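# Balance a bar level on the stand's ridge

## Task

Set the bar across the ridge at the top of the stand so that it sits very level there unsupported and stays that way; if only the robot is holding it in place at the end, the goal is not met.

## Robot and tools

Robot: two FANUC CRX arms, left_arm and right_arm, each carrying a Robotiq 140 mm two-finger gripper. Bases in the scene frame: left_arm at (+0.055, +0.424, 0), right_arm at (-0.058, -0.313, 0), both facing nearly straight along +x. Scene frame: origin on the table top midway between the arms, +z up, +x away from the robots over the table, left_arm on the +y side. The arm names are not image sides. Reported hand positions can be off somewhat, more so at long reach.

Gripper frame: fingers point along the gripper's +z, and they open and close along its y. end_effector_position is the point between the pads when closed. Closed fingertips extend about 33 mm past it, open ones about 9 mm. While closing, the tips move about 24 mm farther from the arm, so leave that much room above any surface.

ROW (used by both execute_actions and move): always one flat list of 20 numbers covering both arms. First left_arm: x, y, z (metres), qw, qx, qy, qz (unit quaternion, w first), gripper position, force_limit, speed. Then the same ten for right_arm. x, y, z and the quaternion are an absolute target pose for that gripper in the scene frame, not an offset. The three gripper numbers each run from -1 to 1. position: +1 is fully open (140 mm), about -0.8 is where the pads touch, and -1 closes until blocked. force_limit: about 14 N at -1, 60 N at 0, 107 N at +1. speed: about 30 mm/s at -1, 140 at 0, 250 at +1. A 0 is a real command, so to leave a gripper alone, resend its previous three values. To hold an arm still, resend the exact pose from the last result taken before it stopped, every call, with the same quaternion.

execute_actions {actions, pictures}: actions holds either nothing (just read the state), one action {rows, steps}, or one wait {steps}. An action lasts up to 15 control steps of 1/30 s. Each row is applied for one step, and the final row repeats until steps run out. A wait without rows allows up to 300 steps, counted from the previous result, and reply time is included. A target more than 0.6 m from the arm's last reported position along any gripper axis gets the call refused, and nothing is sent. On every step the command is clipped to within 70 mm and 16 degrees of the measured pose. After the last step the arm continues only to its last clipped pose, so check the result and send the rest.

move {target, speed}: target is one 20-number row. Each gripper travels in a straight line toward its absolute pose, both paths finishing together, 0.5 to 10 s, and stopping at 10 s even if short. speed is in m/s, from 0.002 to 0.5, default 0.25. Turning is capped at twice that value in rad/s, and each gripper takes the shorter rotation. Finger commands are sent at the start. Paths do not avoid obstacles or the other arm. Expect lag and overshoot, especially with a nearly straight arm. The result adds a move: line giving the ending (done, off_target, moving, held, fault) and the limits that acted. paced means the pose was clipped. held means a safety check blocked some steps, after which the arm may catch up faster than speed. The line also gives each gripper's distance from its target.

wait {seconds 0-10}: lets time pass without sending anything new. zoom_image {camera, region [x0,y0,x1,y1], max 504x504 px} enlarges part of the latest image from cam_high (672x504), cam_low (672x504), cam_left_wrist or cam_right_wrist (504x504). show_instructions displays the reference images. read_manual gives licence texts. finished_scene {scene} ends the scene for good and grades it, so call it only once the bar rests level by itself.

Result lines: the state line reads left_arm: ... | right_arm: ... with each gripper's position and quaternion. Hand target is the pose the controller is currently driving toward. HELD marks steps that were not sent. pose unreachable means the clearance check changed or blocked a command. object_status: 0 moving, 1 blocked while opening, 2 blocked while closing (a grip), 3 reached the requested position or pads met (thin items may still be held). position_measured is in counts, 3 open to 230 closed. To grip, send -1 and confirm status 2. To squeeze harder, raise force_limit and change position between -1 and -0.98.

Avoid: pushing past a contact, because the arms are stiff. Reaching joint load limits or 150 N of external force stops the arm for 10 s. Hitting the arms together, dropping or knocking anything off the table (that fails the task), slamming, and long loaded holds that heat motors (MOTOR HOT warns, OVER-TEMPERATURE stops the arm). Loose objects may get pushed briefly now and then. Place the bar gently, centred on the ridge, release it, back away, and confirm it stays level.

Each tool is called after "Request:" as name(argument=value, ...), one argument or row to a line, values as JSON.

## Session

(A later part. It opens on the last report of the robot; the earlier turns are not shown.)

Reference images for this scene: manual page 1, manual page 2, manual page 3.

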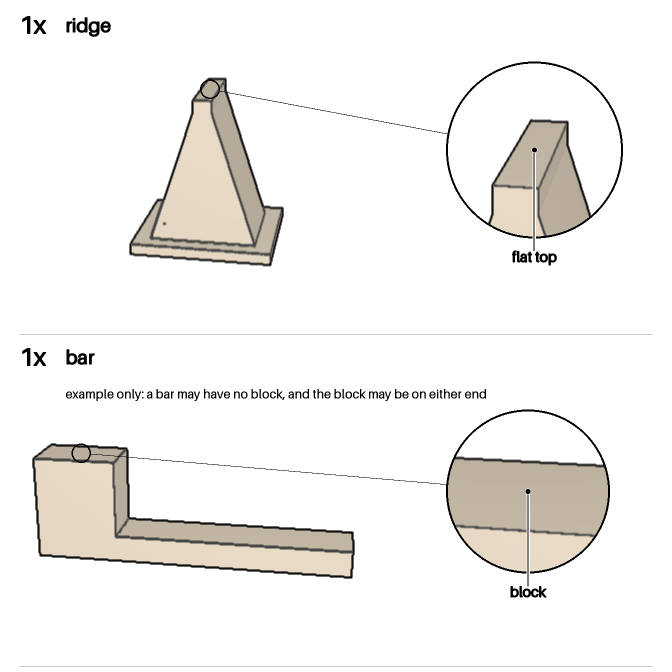

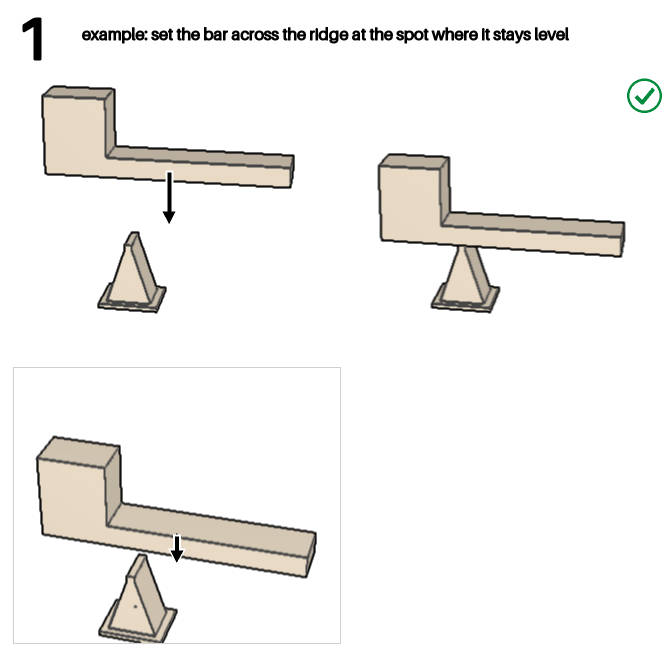

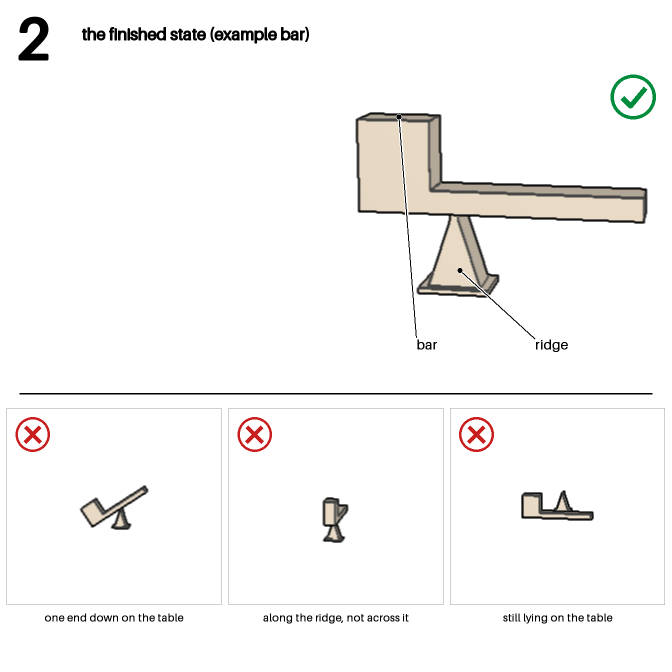

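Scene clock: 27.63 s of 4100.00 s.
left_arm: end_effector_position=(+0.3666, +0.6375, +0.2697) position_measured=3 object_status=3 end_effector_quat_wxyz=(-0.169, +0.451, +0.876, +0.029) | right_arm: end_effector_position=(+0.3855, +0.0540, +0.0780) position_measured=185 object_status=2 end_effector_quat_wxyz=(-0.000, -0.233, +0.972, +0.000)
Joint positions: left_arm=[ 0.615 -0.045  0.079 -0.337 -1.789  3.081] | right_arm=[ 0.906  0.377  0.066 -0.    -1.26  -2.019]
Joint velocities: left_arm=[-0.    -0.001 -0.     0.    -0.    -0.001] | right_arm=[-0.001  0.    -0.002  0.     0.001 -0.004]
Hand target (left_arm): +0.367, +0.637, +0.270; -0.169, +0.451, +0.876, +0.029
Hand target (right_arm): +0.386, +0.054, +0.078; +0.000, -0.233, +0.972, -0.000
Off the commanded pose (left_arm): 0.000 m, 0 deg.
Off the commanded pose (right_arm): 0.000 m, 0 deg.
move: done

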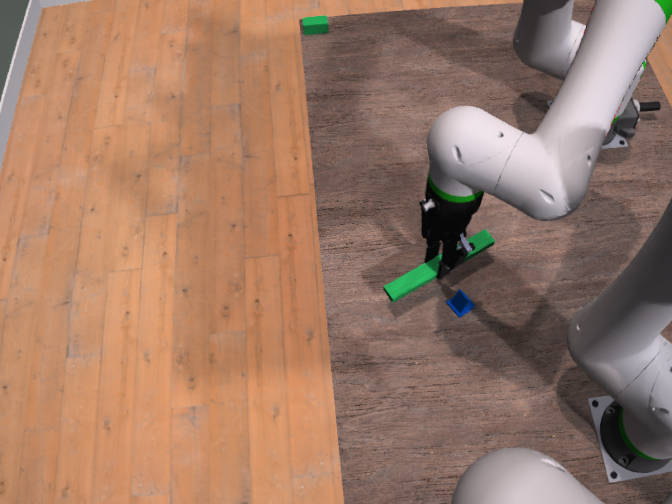

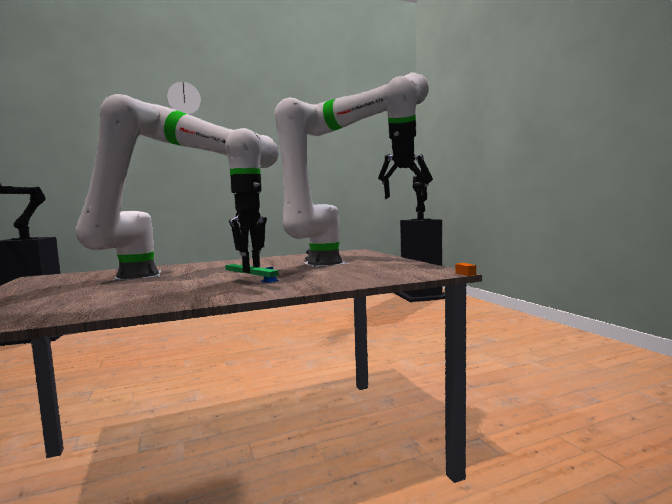

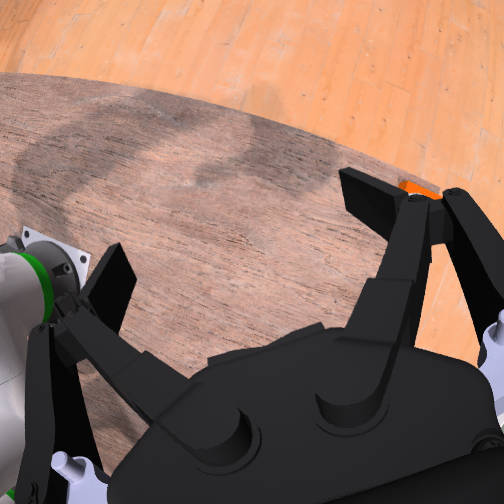

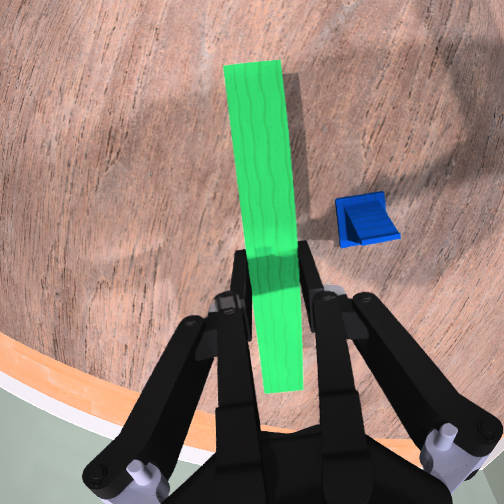

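Request:
move(
  target=[0.3666,0.6375,0.2697,-0.169,0.451,0.876,0.029,1,0,0,0.382,0.061,0.103,0,-0.233,0.972,0,-1,0,-0.5],
  speed=0.07,
)

Request:
move(
  target=[0.3666,0.6375,0.2697,-0.169,0.451,0.876,0.029,1,0,0,0.353,0.118,0.1,0,-0.233,0.972,0,-1,0,-0.5],
  speed=0.08,
)

Request:
zoom_image(
  camera="cam_high",
  region=[390, 220, 540, 350],
)

Request:
zoom_image(
  camera="cam_low",
  region=[230, 240, 310, 295],
)

Scene clock: 38.17 s of 4100.00 s.
left_arm: end_effector_position=(+0.3666, +0.6375, +0.2697) position_measured=3 object_status=3 end_effector_quat_wxyz=(-0.169, +0.451, +0.876, +0.029) | right_arm: end_effector_position=(+0.3821, +0.0610, +0.1029) position_measured=185 object_status=2 end_effector_quat_wxyz=(+0.000, -0.233, +0.972, -0.000)
Joint positions: left_arm=[ 0.615 -0.045  0.079 -0.337 -1.789  3.081] | right_arm=[ 0.919  0.365  0.109  0.    -1.315 -2.032]
Joint velocities: left_arm=[ 0.  0.  0. -0.  0.  0.] | right_arm=[ 0.001 -0.     0.002  0.    -0.003  0.   ]
Hand target (left_arm): +0.367, +0.637, +0.270; -0.169, +0.451, +0.876, +0.029
Hand target (right_arm): +0.382, +0.061, +0.103; +0.000, -0.233, +0.972, -0.000
Off the commanded pose (left_arm): 0.000 m, 0 deg.
Off the commanded pose (right_arm): 0.000 m, 0 deg.
After step 90, 6.77 s passed at rest.
move: done

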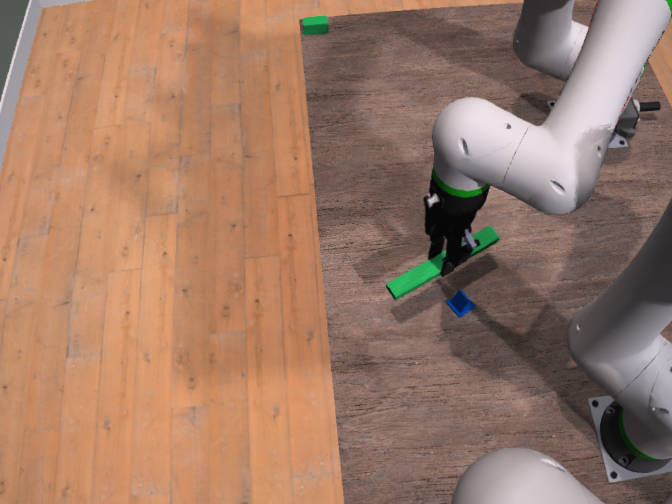

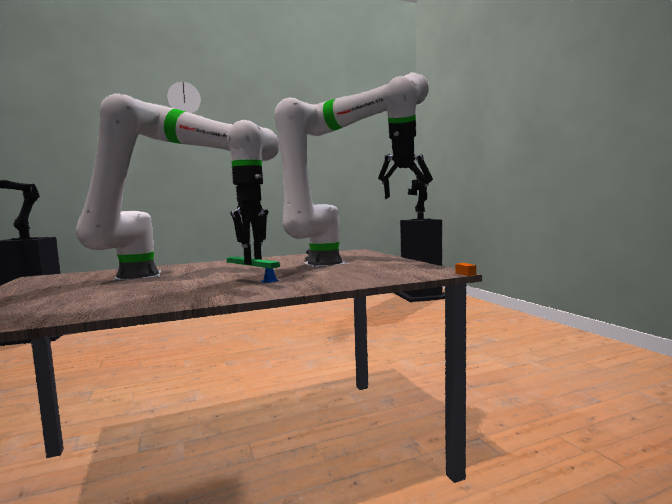

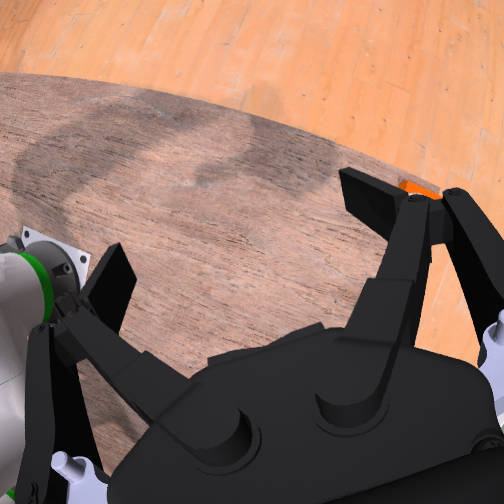

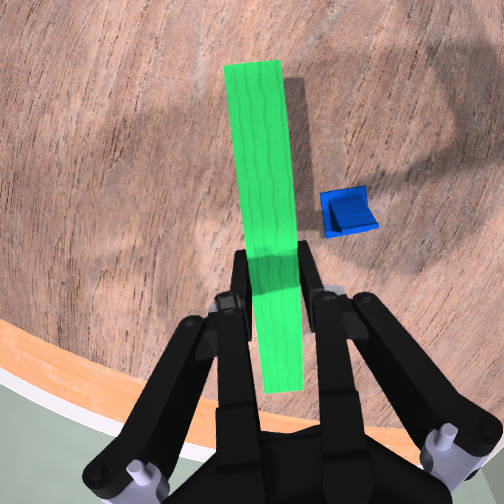

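Scene clock: 39.30 s of 4100.00 s.
left_arm: end_effector_position=(+0.3666, +0.6375, +0.2697) position_measured=3 object_status=3 end_effector_quat_wxyz=(-0.169, +0.451, +0.876, +0.029) | right_arm: end_effector_position=(+0.3532, +0.1178, +0.1000) position_measured=185 object_status=2 end_effector_quat_wxyz=(+0.000, -0.233, +0.972, -0.000)
Joint positions: left_arm=[ 0.615 -0.045  0.079 -0.337 -1.789  3.081] | right_arm=[ 1.016  0.41   0.165  0.001 -1.325 -2.129]
Joint velocities: left_arm=[-0.     0.001 -0.     0.001  0.     0.002] | right_arm=[ 0.002  0.001  0.001 -0.     0.    -0.   ]
Hand target (left_arm): +0.367, +0.637, +0.270; -0.169, +0.451, +0.876, +0.029
Hand target (right_arm): +0.353, +0.118, +0.100; +0.000, -0.233, +0.972, -0.000
Off the commanded pose (left_arm): 0.000 m, 0 deg.
Off the commanded pose (right_arm): 0.000 m, 0 deg.
move: done

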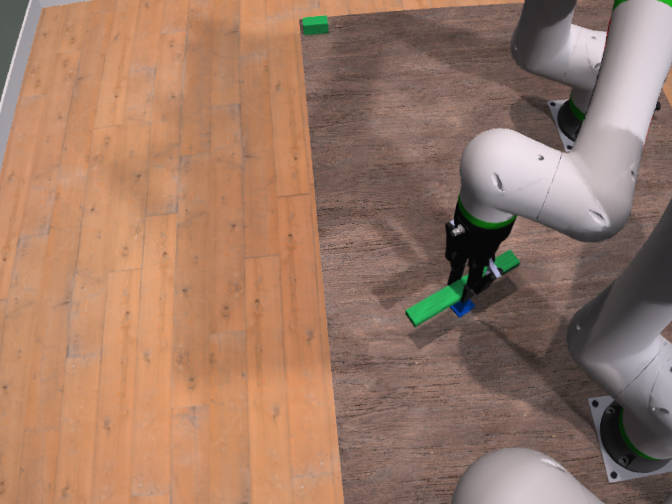

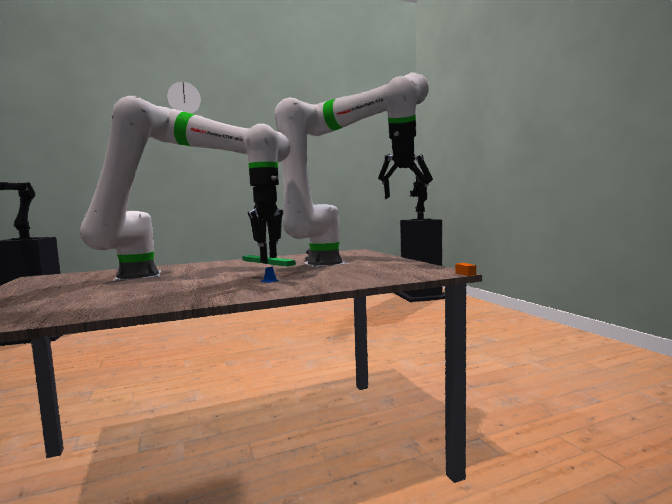

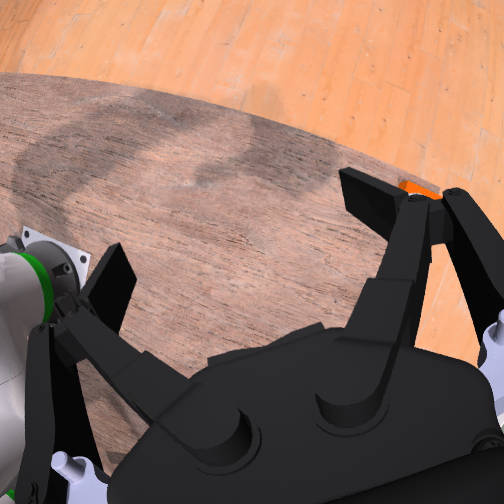

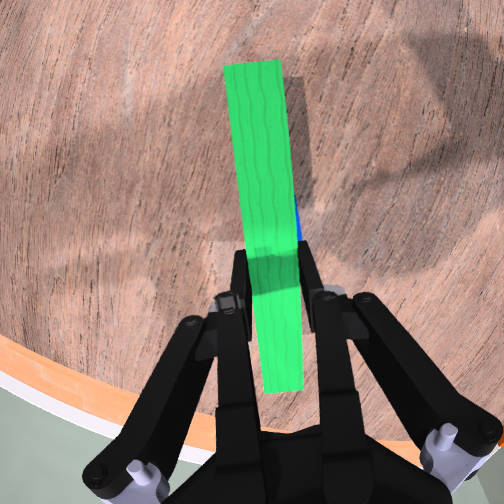

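Region (390, 220, 540, 350) of cam_high's 672x504 image, scaled by 3.360, with more detail than that image has; it fills the top 437 rows of this view, and the rest is white.

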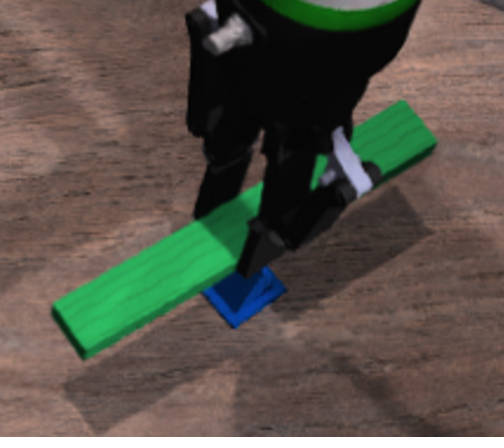

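Region (230, 240, 310, 295) of cam_low's 672x504 image, scaled by 6.300, with more detail than that image has; it fills the top 346 rows of this view, and the rest is white.

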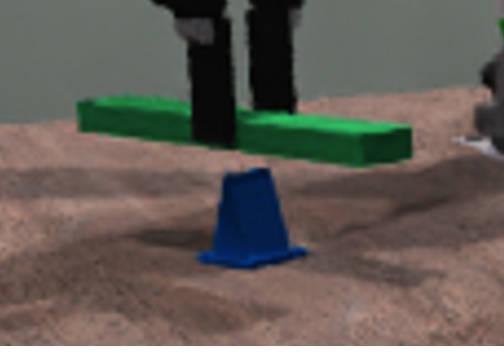

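Request:
move(
  target=[0.3666,0.6375,0.2697,-0.169,0.451,0.876,0.029,1,0,0,0.351,0.122,0.089,0,-0.233,0.972,0,-1,0,-0.5],
  speed=0.015,
)

Request:
zoom_image(
  camera="cam_high",
  region=[390, 220, 540, 350],
)

Request:
zoom_image(
  camera="cam_low",
  region=[230, 240, 310, 295],
)

Scene clock: 53.40 s of 4100.00 s.
left_arm: end_effector_position=(+0.3666, +0.6375, +0.2697) position_measured=3 object_status=3 end_effector_quat_wxyz=(-0.169, +0.451, +0.876, +0.029) | right_arm: end_effector_position=(+0.3510, +0.1219, +0.0891) position_measured=185 object_status=2 end_effector_quat_wxyz=(+0.000, -0.233, +0.972, -0.000)
Joint positions: left_arm=[ 0.615 -0.045  0.079 -0.337 -1.789  3.081] | right_arm=[ 1.023  0.421  0.153  0.    -1.303 -2.136]
Joint velocities: left_arm=[ 0.  0.  0.  0. -0. -0.] | right_arm=[-0.     0.001 -0.001  0.     0.001  0.001]
Hand target (left_arm): +0.367, +0.637, +0.270; -0.169, +0.451, +0.876, +0.029
Hand target (right_arm): +0.351, +0.122, +0.089; +0.000, -0.233, +0.972, -0.000
Off the commanded pose (left_arm): 0.000 m, 0 deg.
Off the commanded pose (right_arm): 0.000 m, 0 deg.
After step 90, 10.07 s passed at rest.
move: done

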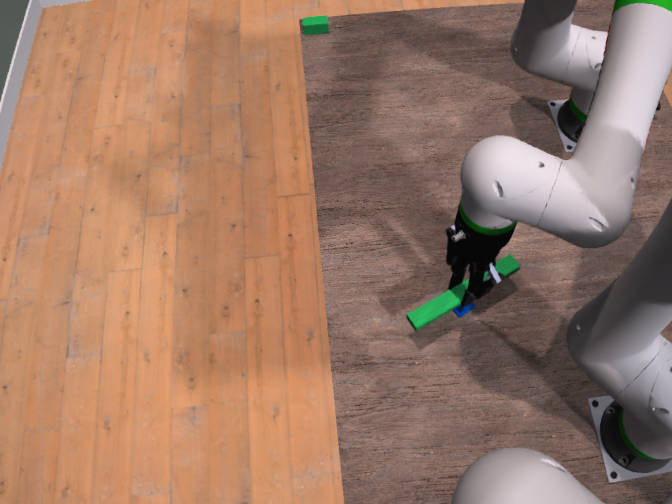

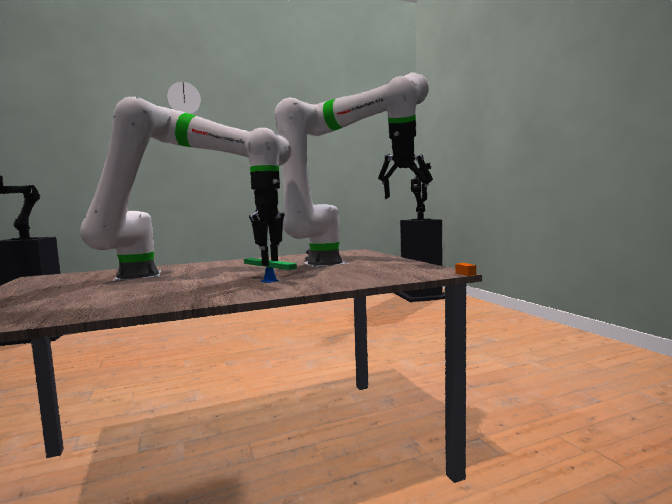

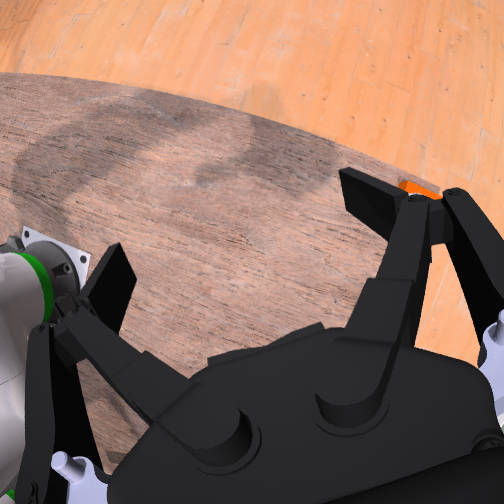

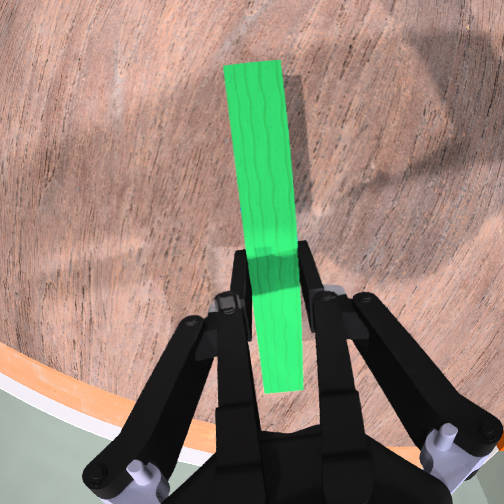

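Region (390, 220, 540, 350) of cam_high's 672x504 image, scaled by 3.360, with more detail than that image has; it fills the top 437 rows of this view, and the rest is white.

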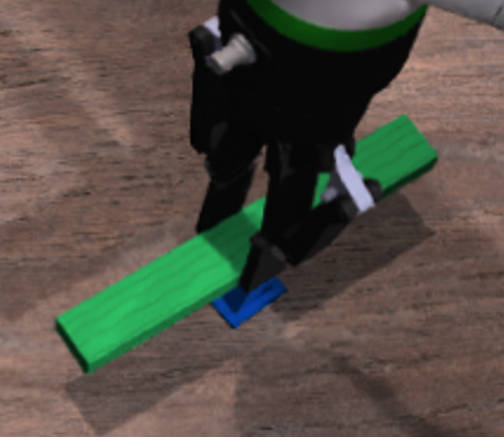

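Region (230, 240, 310, 295) of cam_low's 672x504 image, scaled by 6.300, with more detail than that image has; it fills the top 346 rows of this view, and the rest is white.

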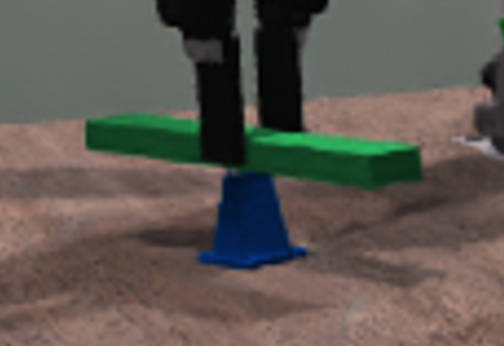

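Request:
move(
  target=[0.3666,0.6375,0.2697,-0.169,0.451,0.876,0.029,1,0,0,0.3523,0.1227,0.0862,0,-0.233,0.972,0,-1,0,-0.5],
  speed=0.005,
)

Request:
zoom_image(
  camera="cam_low",
  region=[250, 250, 290, 285],
)

Scene clock: 56.90 s of 4100.00 s.
left_arm: end_effector_position=(+0.3666, +0.6375, +0.2697) position_measured=3 object_status=3 end_effector_quat_wxyz=(-0.169, +0.451, +0.876, +0.029) | right_arm: end_effector_position=(+0.3523, +0.1227, +0.0862) position_measured=185 object_status=2 end_effector_quat_wxyz=(-0.000, -0.233, +0.972, +0.000)
Joint positions: left_arm=[ 0.615 -0.045  0.079 -0.337 -1.789  3.081] | right_arm=[ 1.022  0.426  0.154 -0.    -1.299 -2.135]
Joint velocities: left_arm=[-0.     0.001  0.    -0.001  0.    -0.001] | right_arm=[-0.001 -0.     0.    -0.    -0.001  0.001]
Hand target (left_arm): +0.367, +0.637, +0.270; -0.169, +0.451, +0.876, +0.029
Hand target (right_arm): +0.352, +0.123, +0.086; -0.000, -0.233, +0.972, +0.000
Off the commanded pose (left_arm): 0.000 m, 0 deg.
Off the commanded pose (right_arm): 0.000 m, 0 deg.
move: done

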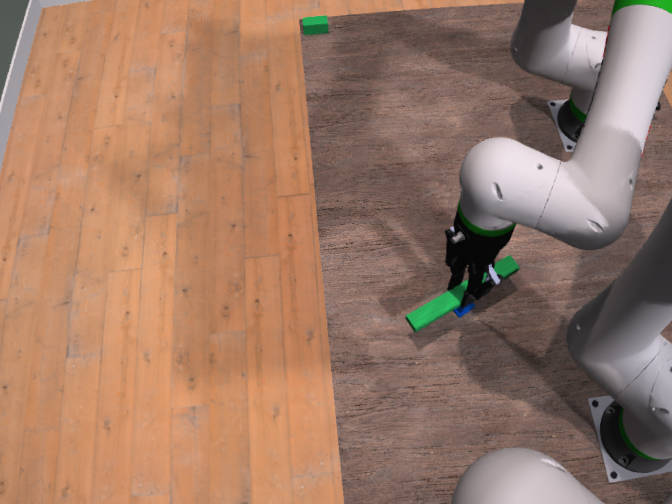

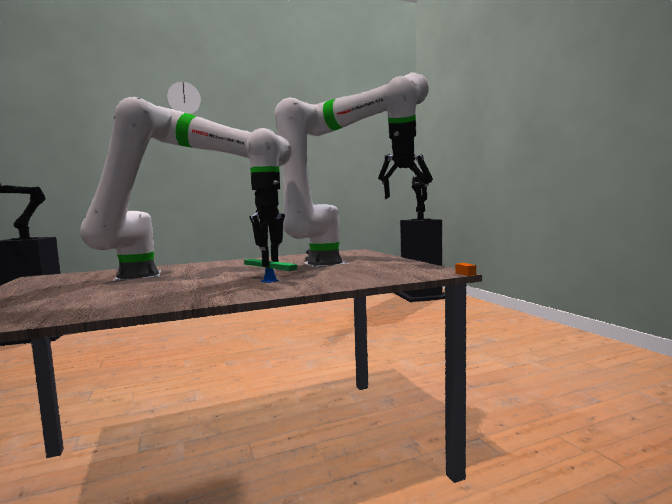

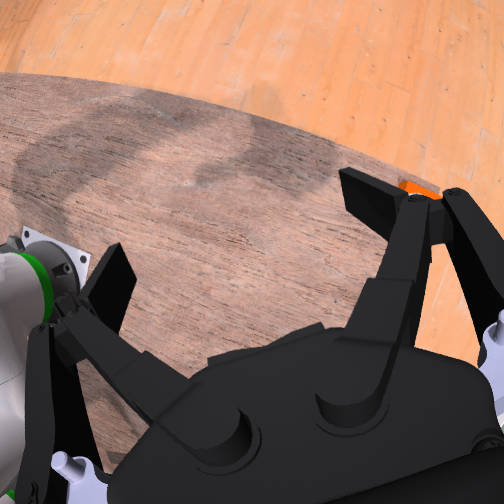

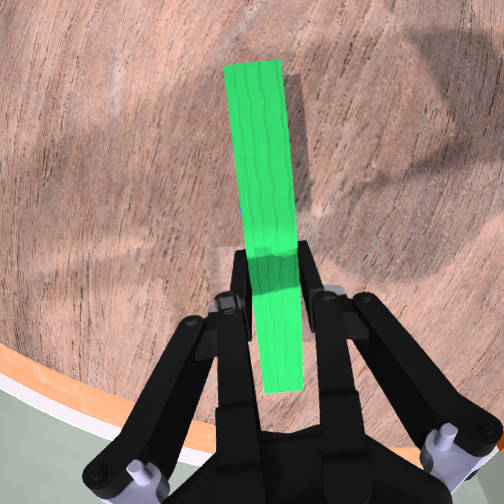

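Region (250, 250, 290, 285) of cam_low's 672x504 image, scaled by 12.600, with more detail than that image has; it fills the top 441 rows of this view, and the rest is white.

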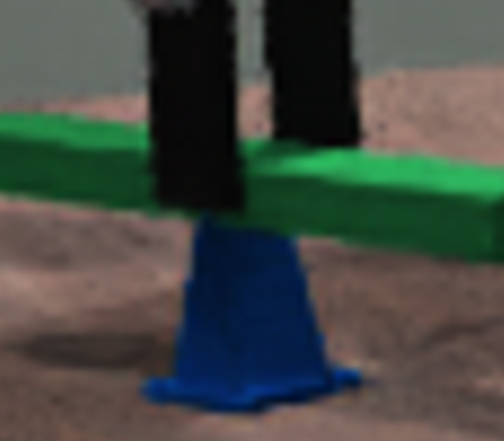

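Request:
execute_actions(
  actions=[
    {"rows":[[0.3666,0.6375,0.2697,-0.169,0.451,0.876,0.029,1,0,0,0.3523,0.1227,0.0862,0,-0.233,0.972,0,-0.3,0,-1]],"steps":15},
  ],
)

Request:
zoom_image(
  camera="cam_low",
  region=[230, 240, 310, 295],
)

Scene clock: 59.20 s of 4100.00 s.
left_arm: end_effector_position=(+0.3666, +0.6375, +0.2697) position_measured=3 object_status=3 end_effector_quat_wxyz=(-0.169, +0.451, +0.876, +0.029) | right_arm: end_effector_position=(+0.3523, +0.1227, +0.0862) position_measured=167 object_status=0 end_effector_quat_wxyz=(+0.000, -0.233, +0.972, +0.000)
Joint positions: left_arm=[ 0.615 -0.045  0.079 -0.337 -1.789  3.081] | right_arm=[ 1.022  0.426  0.154 -0.    -1.299 -2.135]
Joint velocities: left_arm=[ 0.    -0.     0.     0.     0.    -0.001] | right_arm=[-0.001  0.    -0.     0.    -0.     0.002]
Hand target (left_arm): +0.367, +0.637, +0.270; -0.169, +0.451, +0.876, +0.029
Hand target (right_arm): +0.352, +0.123, +0.086; -0.000, -0.233, +0.972, +0.000
Off the commanded pose (left_arm): 0.000 m, 0 deg.
Off the commanded pose (right_arm): 0.000 m, 0 deg.
Steps of this call (steps 1 to 54: nothing new was sent; steps 55 to 69: all 15 steps of this action). Readings (end_effector_position | what the end effector reports):
55: left_arm (+0.3666, +0.6375, +0.2697) | right_arm (+0.3523, +0.1227, +0.0862) | left_arm position_measured=3 object_status=3 | right_arm position_measured=185 object_status=0
56: left_arm (+0.3666, +0.6375, +0.2697) | right_arm (+0.3523, +0.1227, +0.0862) | left_arm position_measured=3 object_status=3 | right_arm position_measured=185 object_status=0
58: left_arm (+0.3666, +0.6375, +0.2697) | right_arm (+0.3523, +0.1227, +0.0862) | left_arm position_measured=3 object_status=3 | right_arm position_measured=181 object_status=0
62: left_arm (+0.3666, +0.6375, +0.2697) | right_arm (+0.3523, +0.1227, +0.0862) | left_arm position_measured=3 object_status=3 | right_arm position_measured=174 object_status=0
69: the state above

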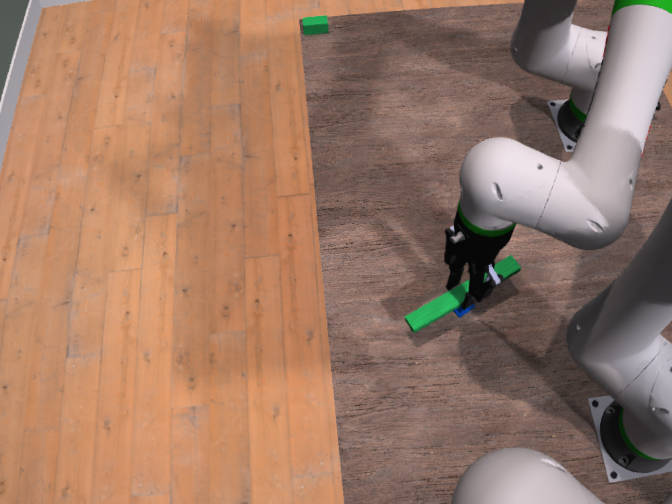

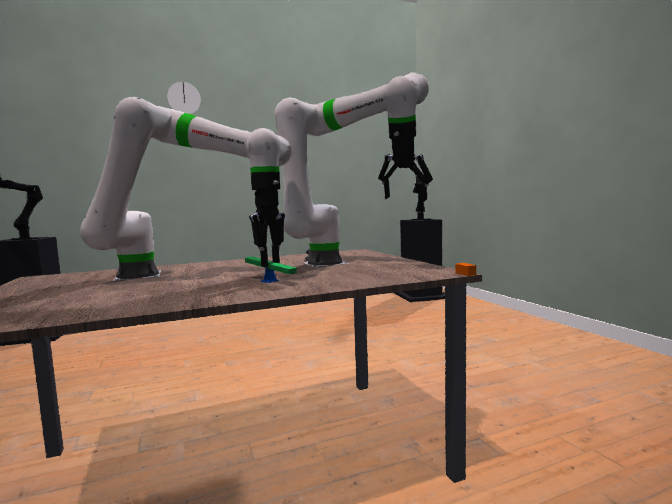

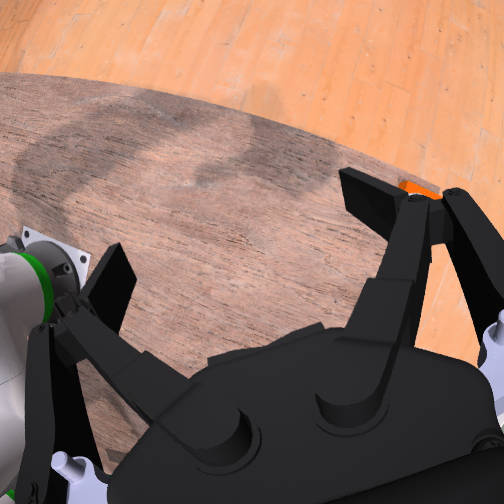

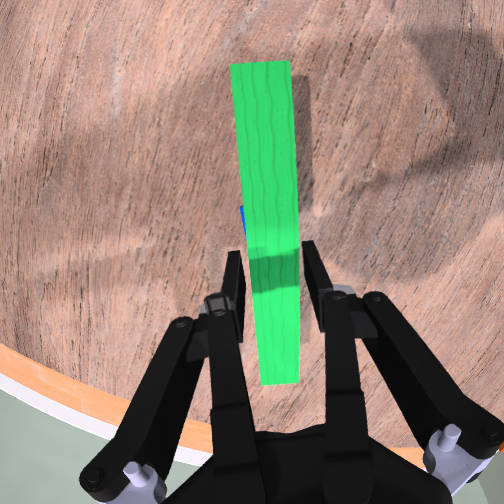

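Region (230, 240, 310, 295) of cam_low's 672x504 image, scaled by 6.300, with more detail than that image has; it fills the top 346 rows of this view, and the rest is white.

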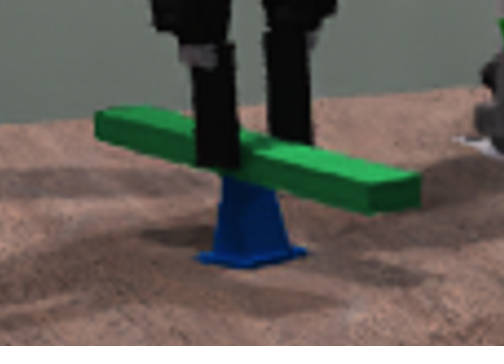

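Tipping toward +x.

Request:
execute_actions(
  actions=[],
)

Request:
zoom_image(
  camera="cam_low",
  region=[230, 240, 310, 295],
)

Scene clock: 60.27 s of 4100.00 s.
left_arm: end_effector_position=(+0.3666, +0.6375, +0.2697) position_measured=3 object_status=3 end_effector_quat_wxyz=(-0.169, +0.451, +0.876, +0.029) | right_arm: end_effector_position=(+0.3523, +0.1227, +0.0862) position_measured=167 object_status=3 end_effector_quat_wxyz=(+0.000, -0.233, +0.972, +0.000)
Joint positions: left_arm=[ 0.615 -0.045  0.079 -0.337 -1.789  3.081] | right_arm=[ 1.022  0.426  0.154 -0.    -1.299 -2.135]
Joint velocities: left_arm=[-0.     0.001  0.     0.001  0.    -0.001] | right_arm=[ 0.    -0.    -0.     0.     0.     0.001]
Hand target (left_arm): +0.367, +0.637, +0.270; -0.169, +0.451, +0.876, +0.029
Hand target (right_arm): +0.352, +0.123, +0.086; -0.000, -0.233, +0.972, +0.000
Off the commanded pose (left_arm): 0.000 m, 0 deg.
Off the commanded pose (right_arm): 0.000 m, 0 deg.
Steps of this call (steps 1 to 32: nothing new was sent). Readings (end_effector_position | what the end effector reports):
1: left_arm (+0.3666, +0.6375, +0.2697) | right_arm (+0.3523, +0.1227, +0.0862) | left_arm position_measured=3 object_status=3 | right_arm position_measured=167 object_status=0
2: left_arm (+0.3666, +0.6375, +0.2697) | right_arm (+0.3523, +0.1227, +0.0862) | left_arm position_measured=3 object_status=3 | right_arm position_measured=167 object_status=0
4: left_arm (+0.3666, +0.6375, +0.2697) | right_arm (+0.3523, +0.1227, +0.0862) | left_arm position_measured=3 object_status=3 | right_arm position_measured=167 object_status=3
8: left_arm (+0.3666, +0.6375, +0.2697) | right_arm (+0.3523, +0.1227, +0.0862) | left_arm position_measured=3 object_status=3 | right_arm position_measured=167 object_status=3
32: the state above

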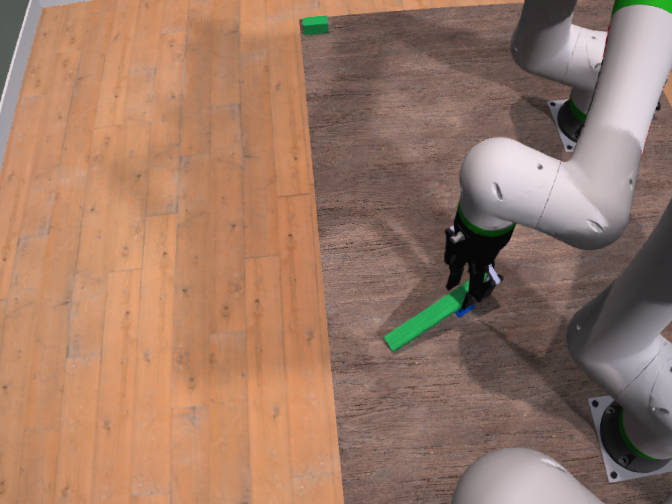

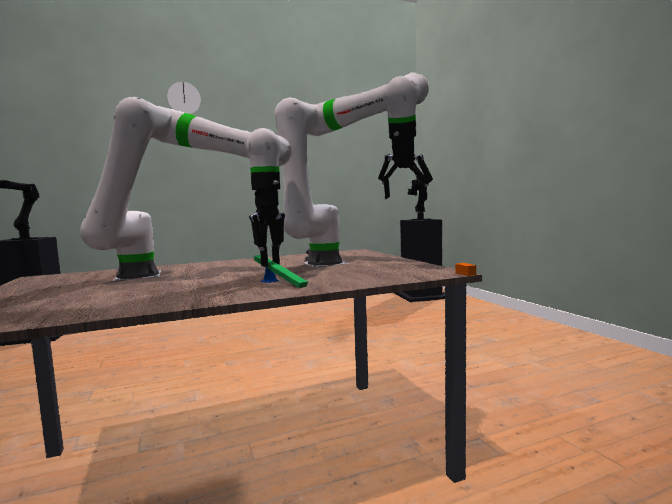

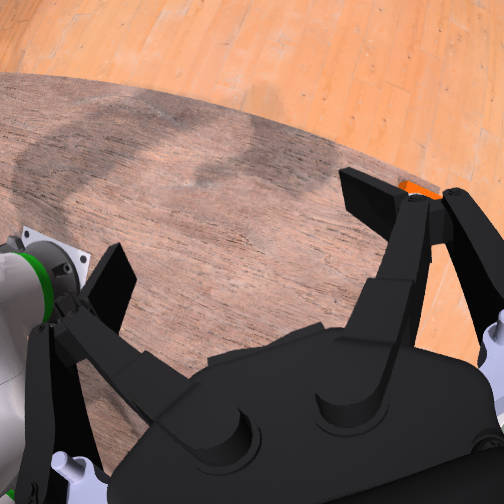

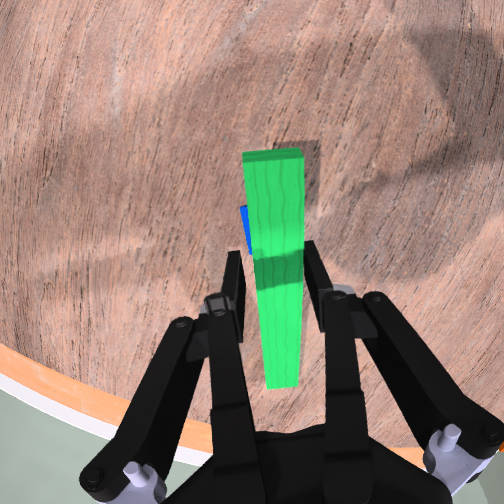

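Region (230, 240, 310, 295) of cam_low's 672x504 image, scaled by 6.300, with more detail than that image has; it fills the top 346 rows of this view, and the rest is white.

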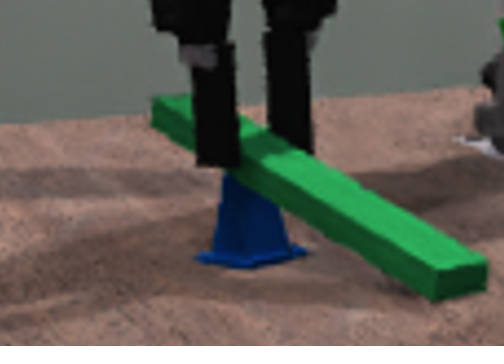

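Request:
move(
  target=[0.3666,0.6375,0.2697,-0.169,0.451,0.876,0.029,1,0,0,0.4115,0.156,0.069,-0.1268,-0.231,0.9636,-0.0304,-0.1,0,0],
  speed=0.07,
)

Request:
zoom_image(
  camera="cam_low",
  region=[230, 240, 320, 300],
)

Scene clock: 67.20 s of 4100.00 s.
left_arm: end_effector_position=(+0.3666, +0.6375, +0.2697) position_measured=3 object_status=3 end_effector_quat_wxyz=(-0.169, +0.451, +0.876, +0.029) | right_arm: end_effector_position=(+0.4115, +0.1565, +0.0695) position_measured=141 object_status=3 end_effector_quat_wxyz=(-0.127, -0.232, +0.964, -0.030)
Joint positions: left_arm=[ 0.615 -0.045  0.079 -0.337 -1.789  3.081] | right_arm=[ 0.907  0.864  0.812 -0.115 -1.754 -2.027]
Joint velocities: left_arm=[ 0.     0.    -0.     0.    -0.     0.001] | right_arm=[-0.001  0.007  0.013 -0.002 -0.009 -0.002]
Hand target (left_arm): +0.367, +0.637, +0.270; -0.169, +0.451, +0.876, +0.029
Hand target (right_arm): +0.412, +0.157, +0.070; -0.127, -0.232, +0.964, -0.030
Off the commanded pose (left_arm): 0.000 m, 0 deg.
Off the commanded pose (right_arm): 0.001 m, 0 deg.
After step 90, 1.73 s passed at rest.
move: done

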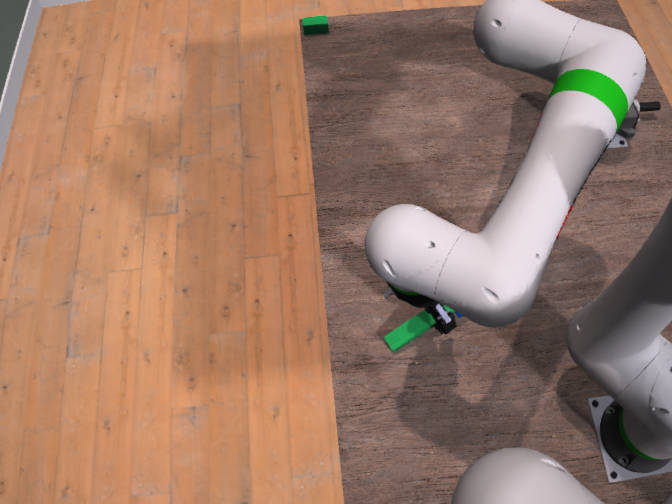

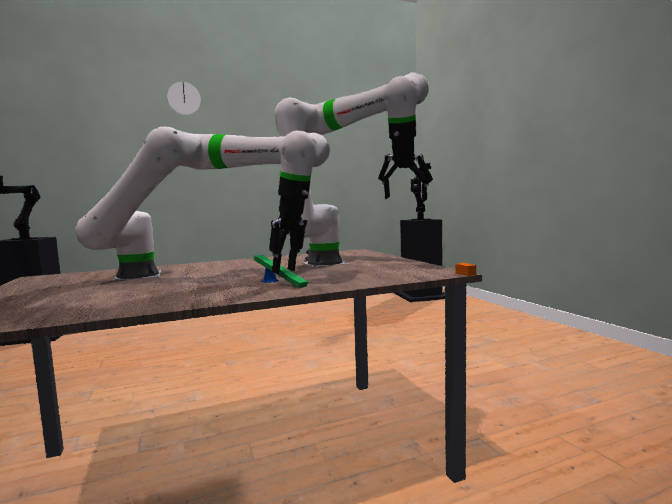

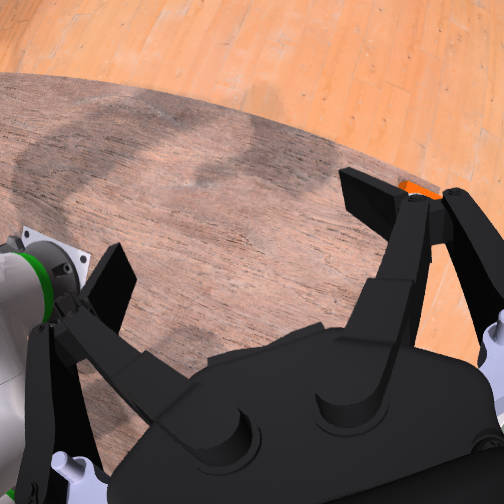

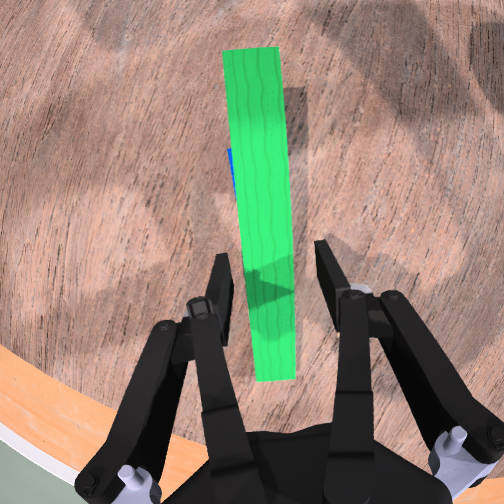

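Region (230, 240, 320, 300) of cam_low's 672x504 image, scaled by 5.600, with more detail than that image has.

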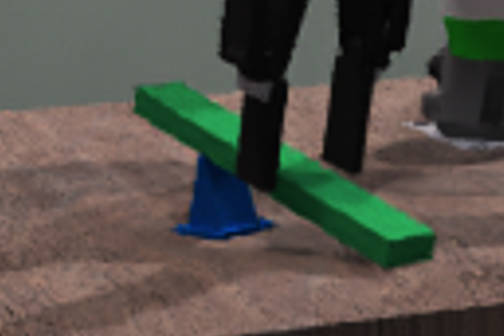

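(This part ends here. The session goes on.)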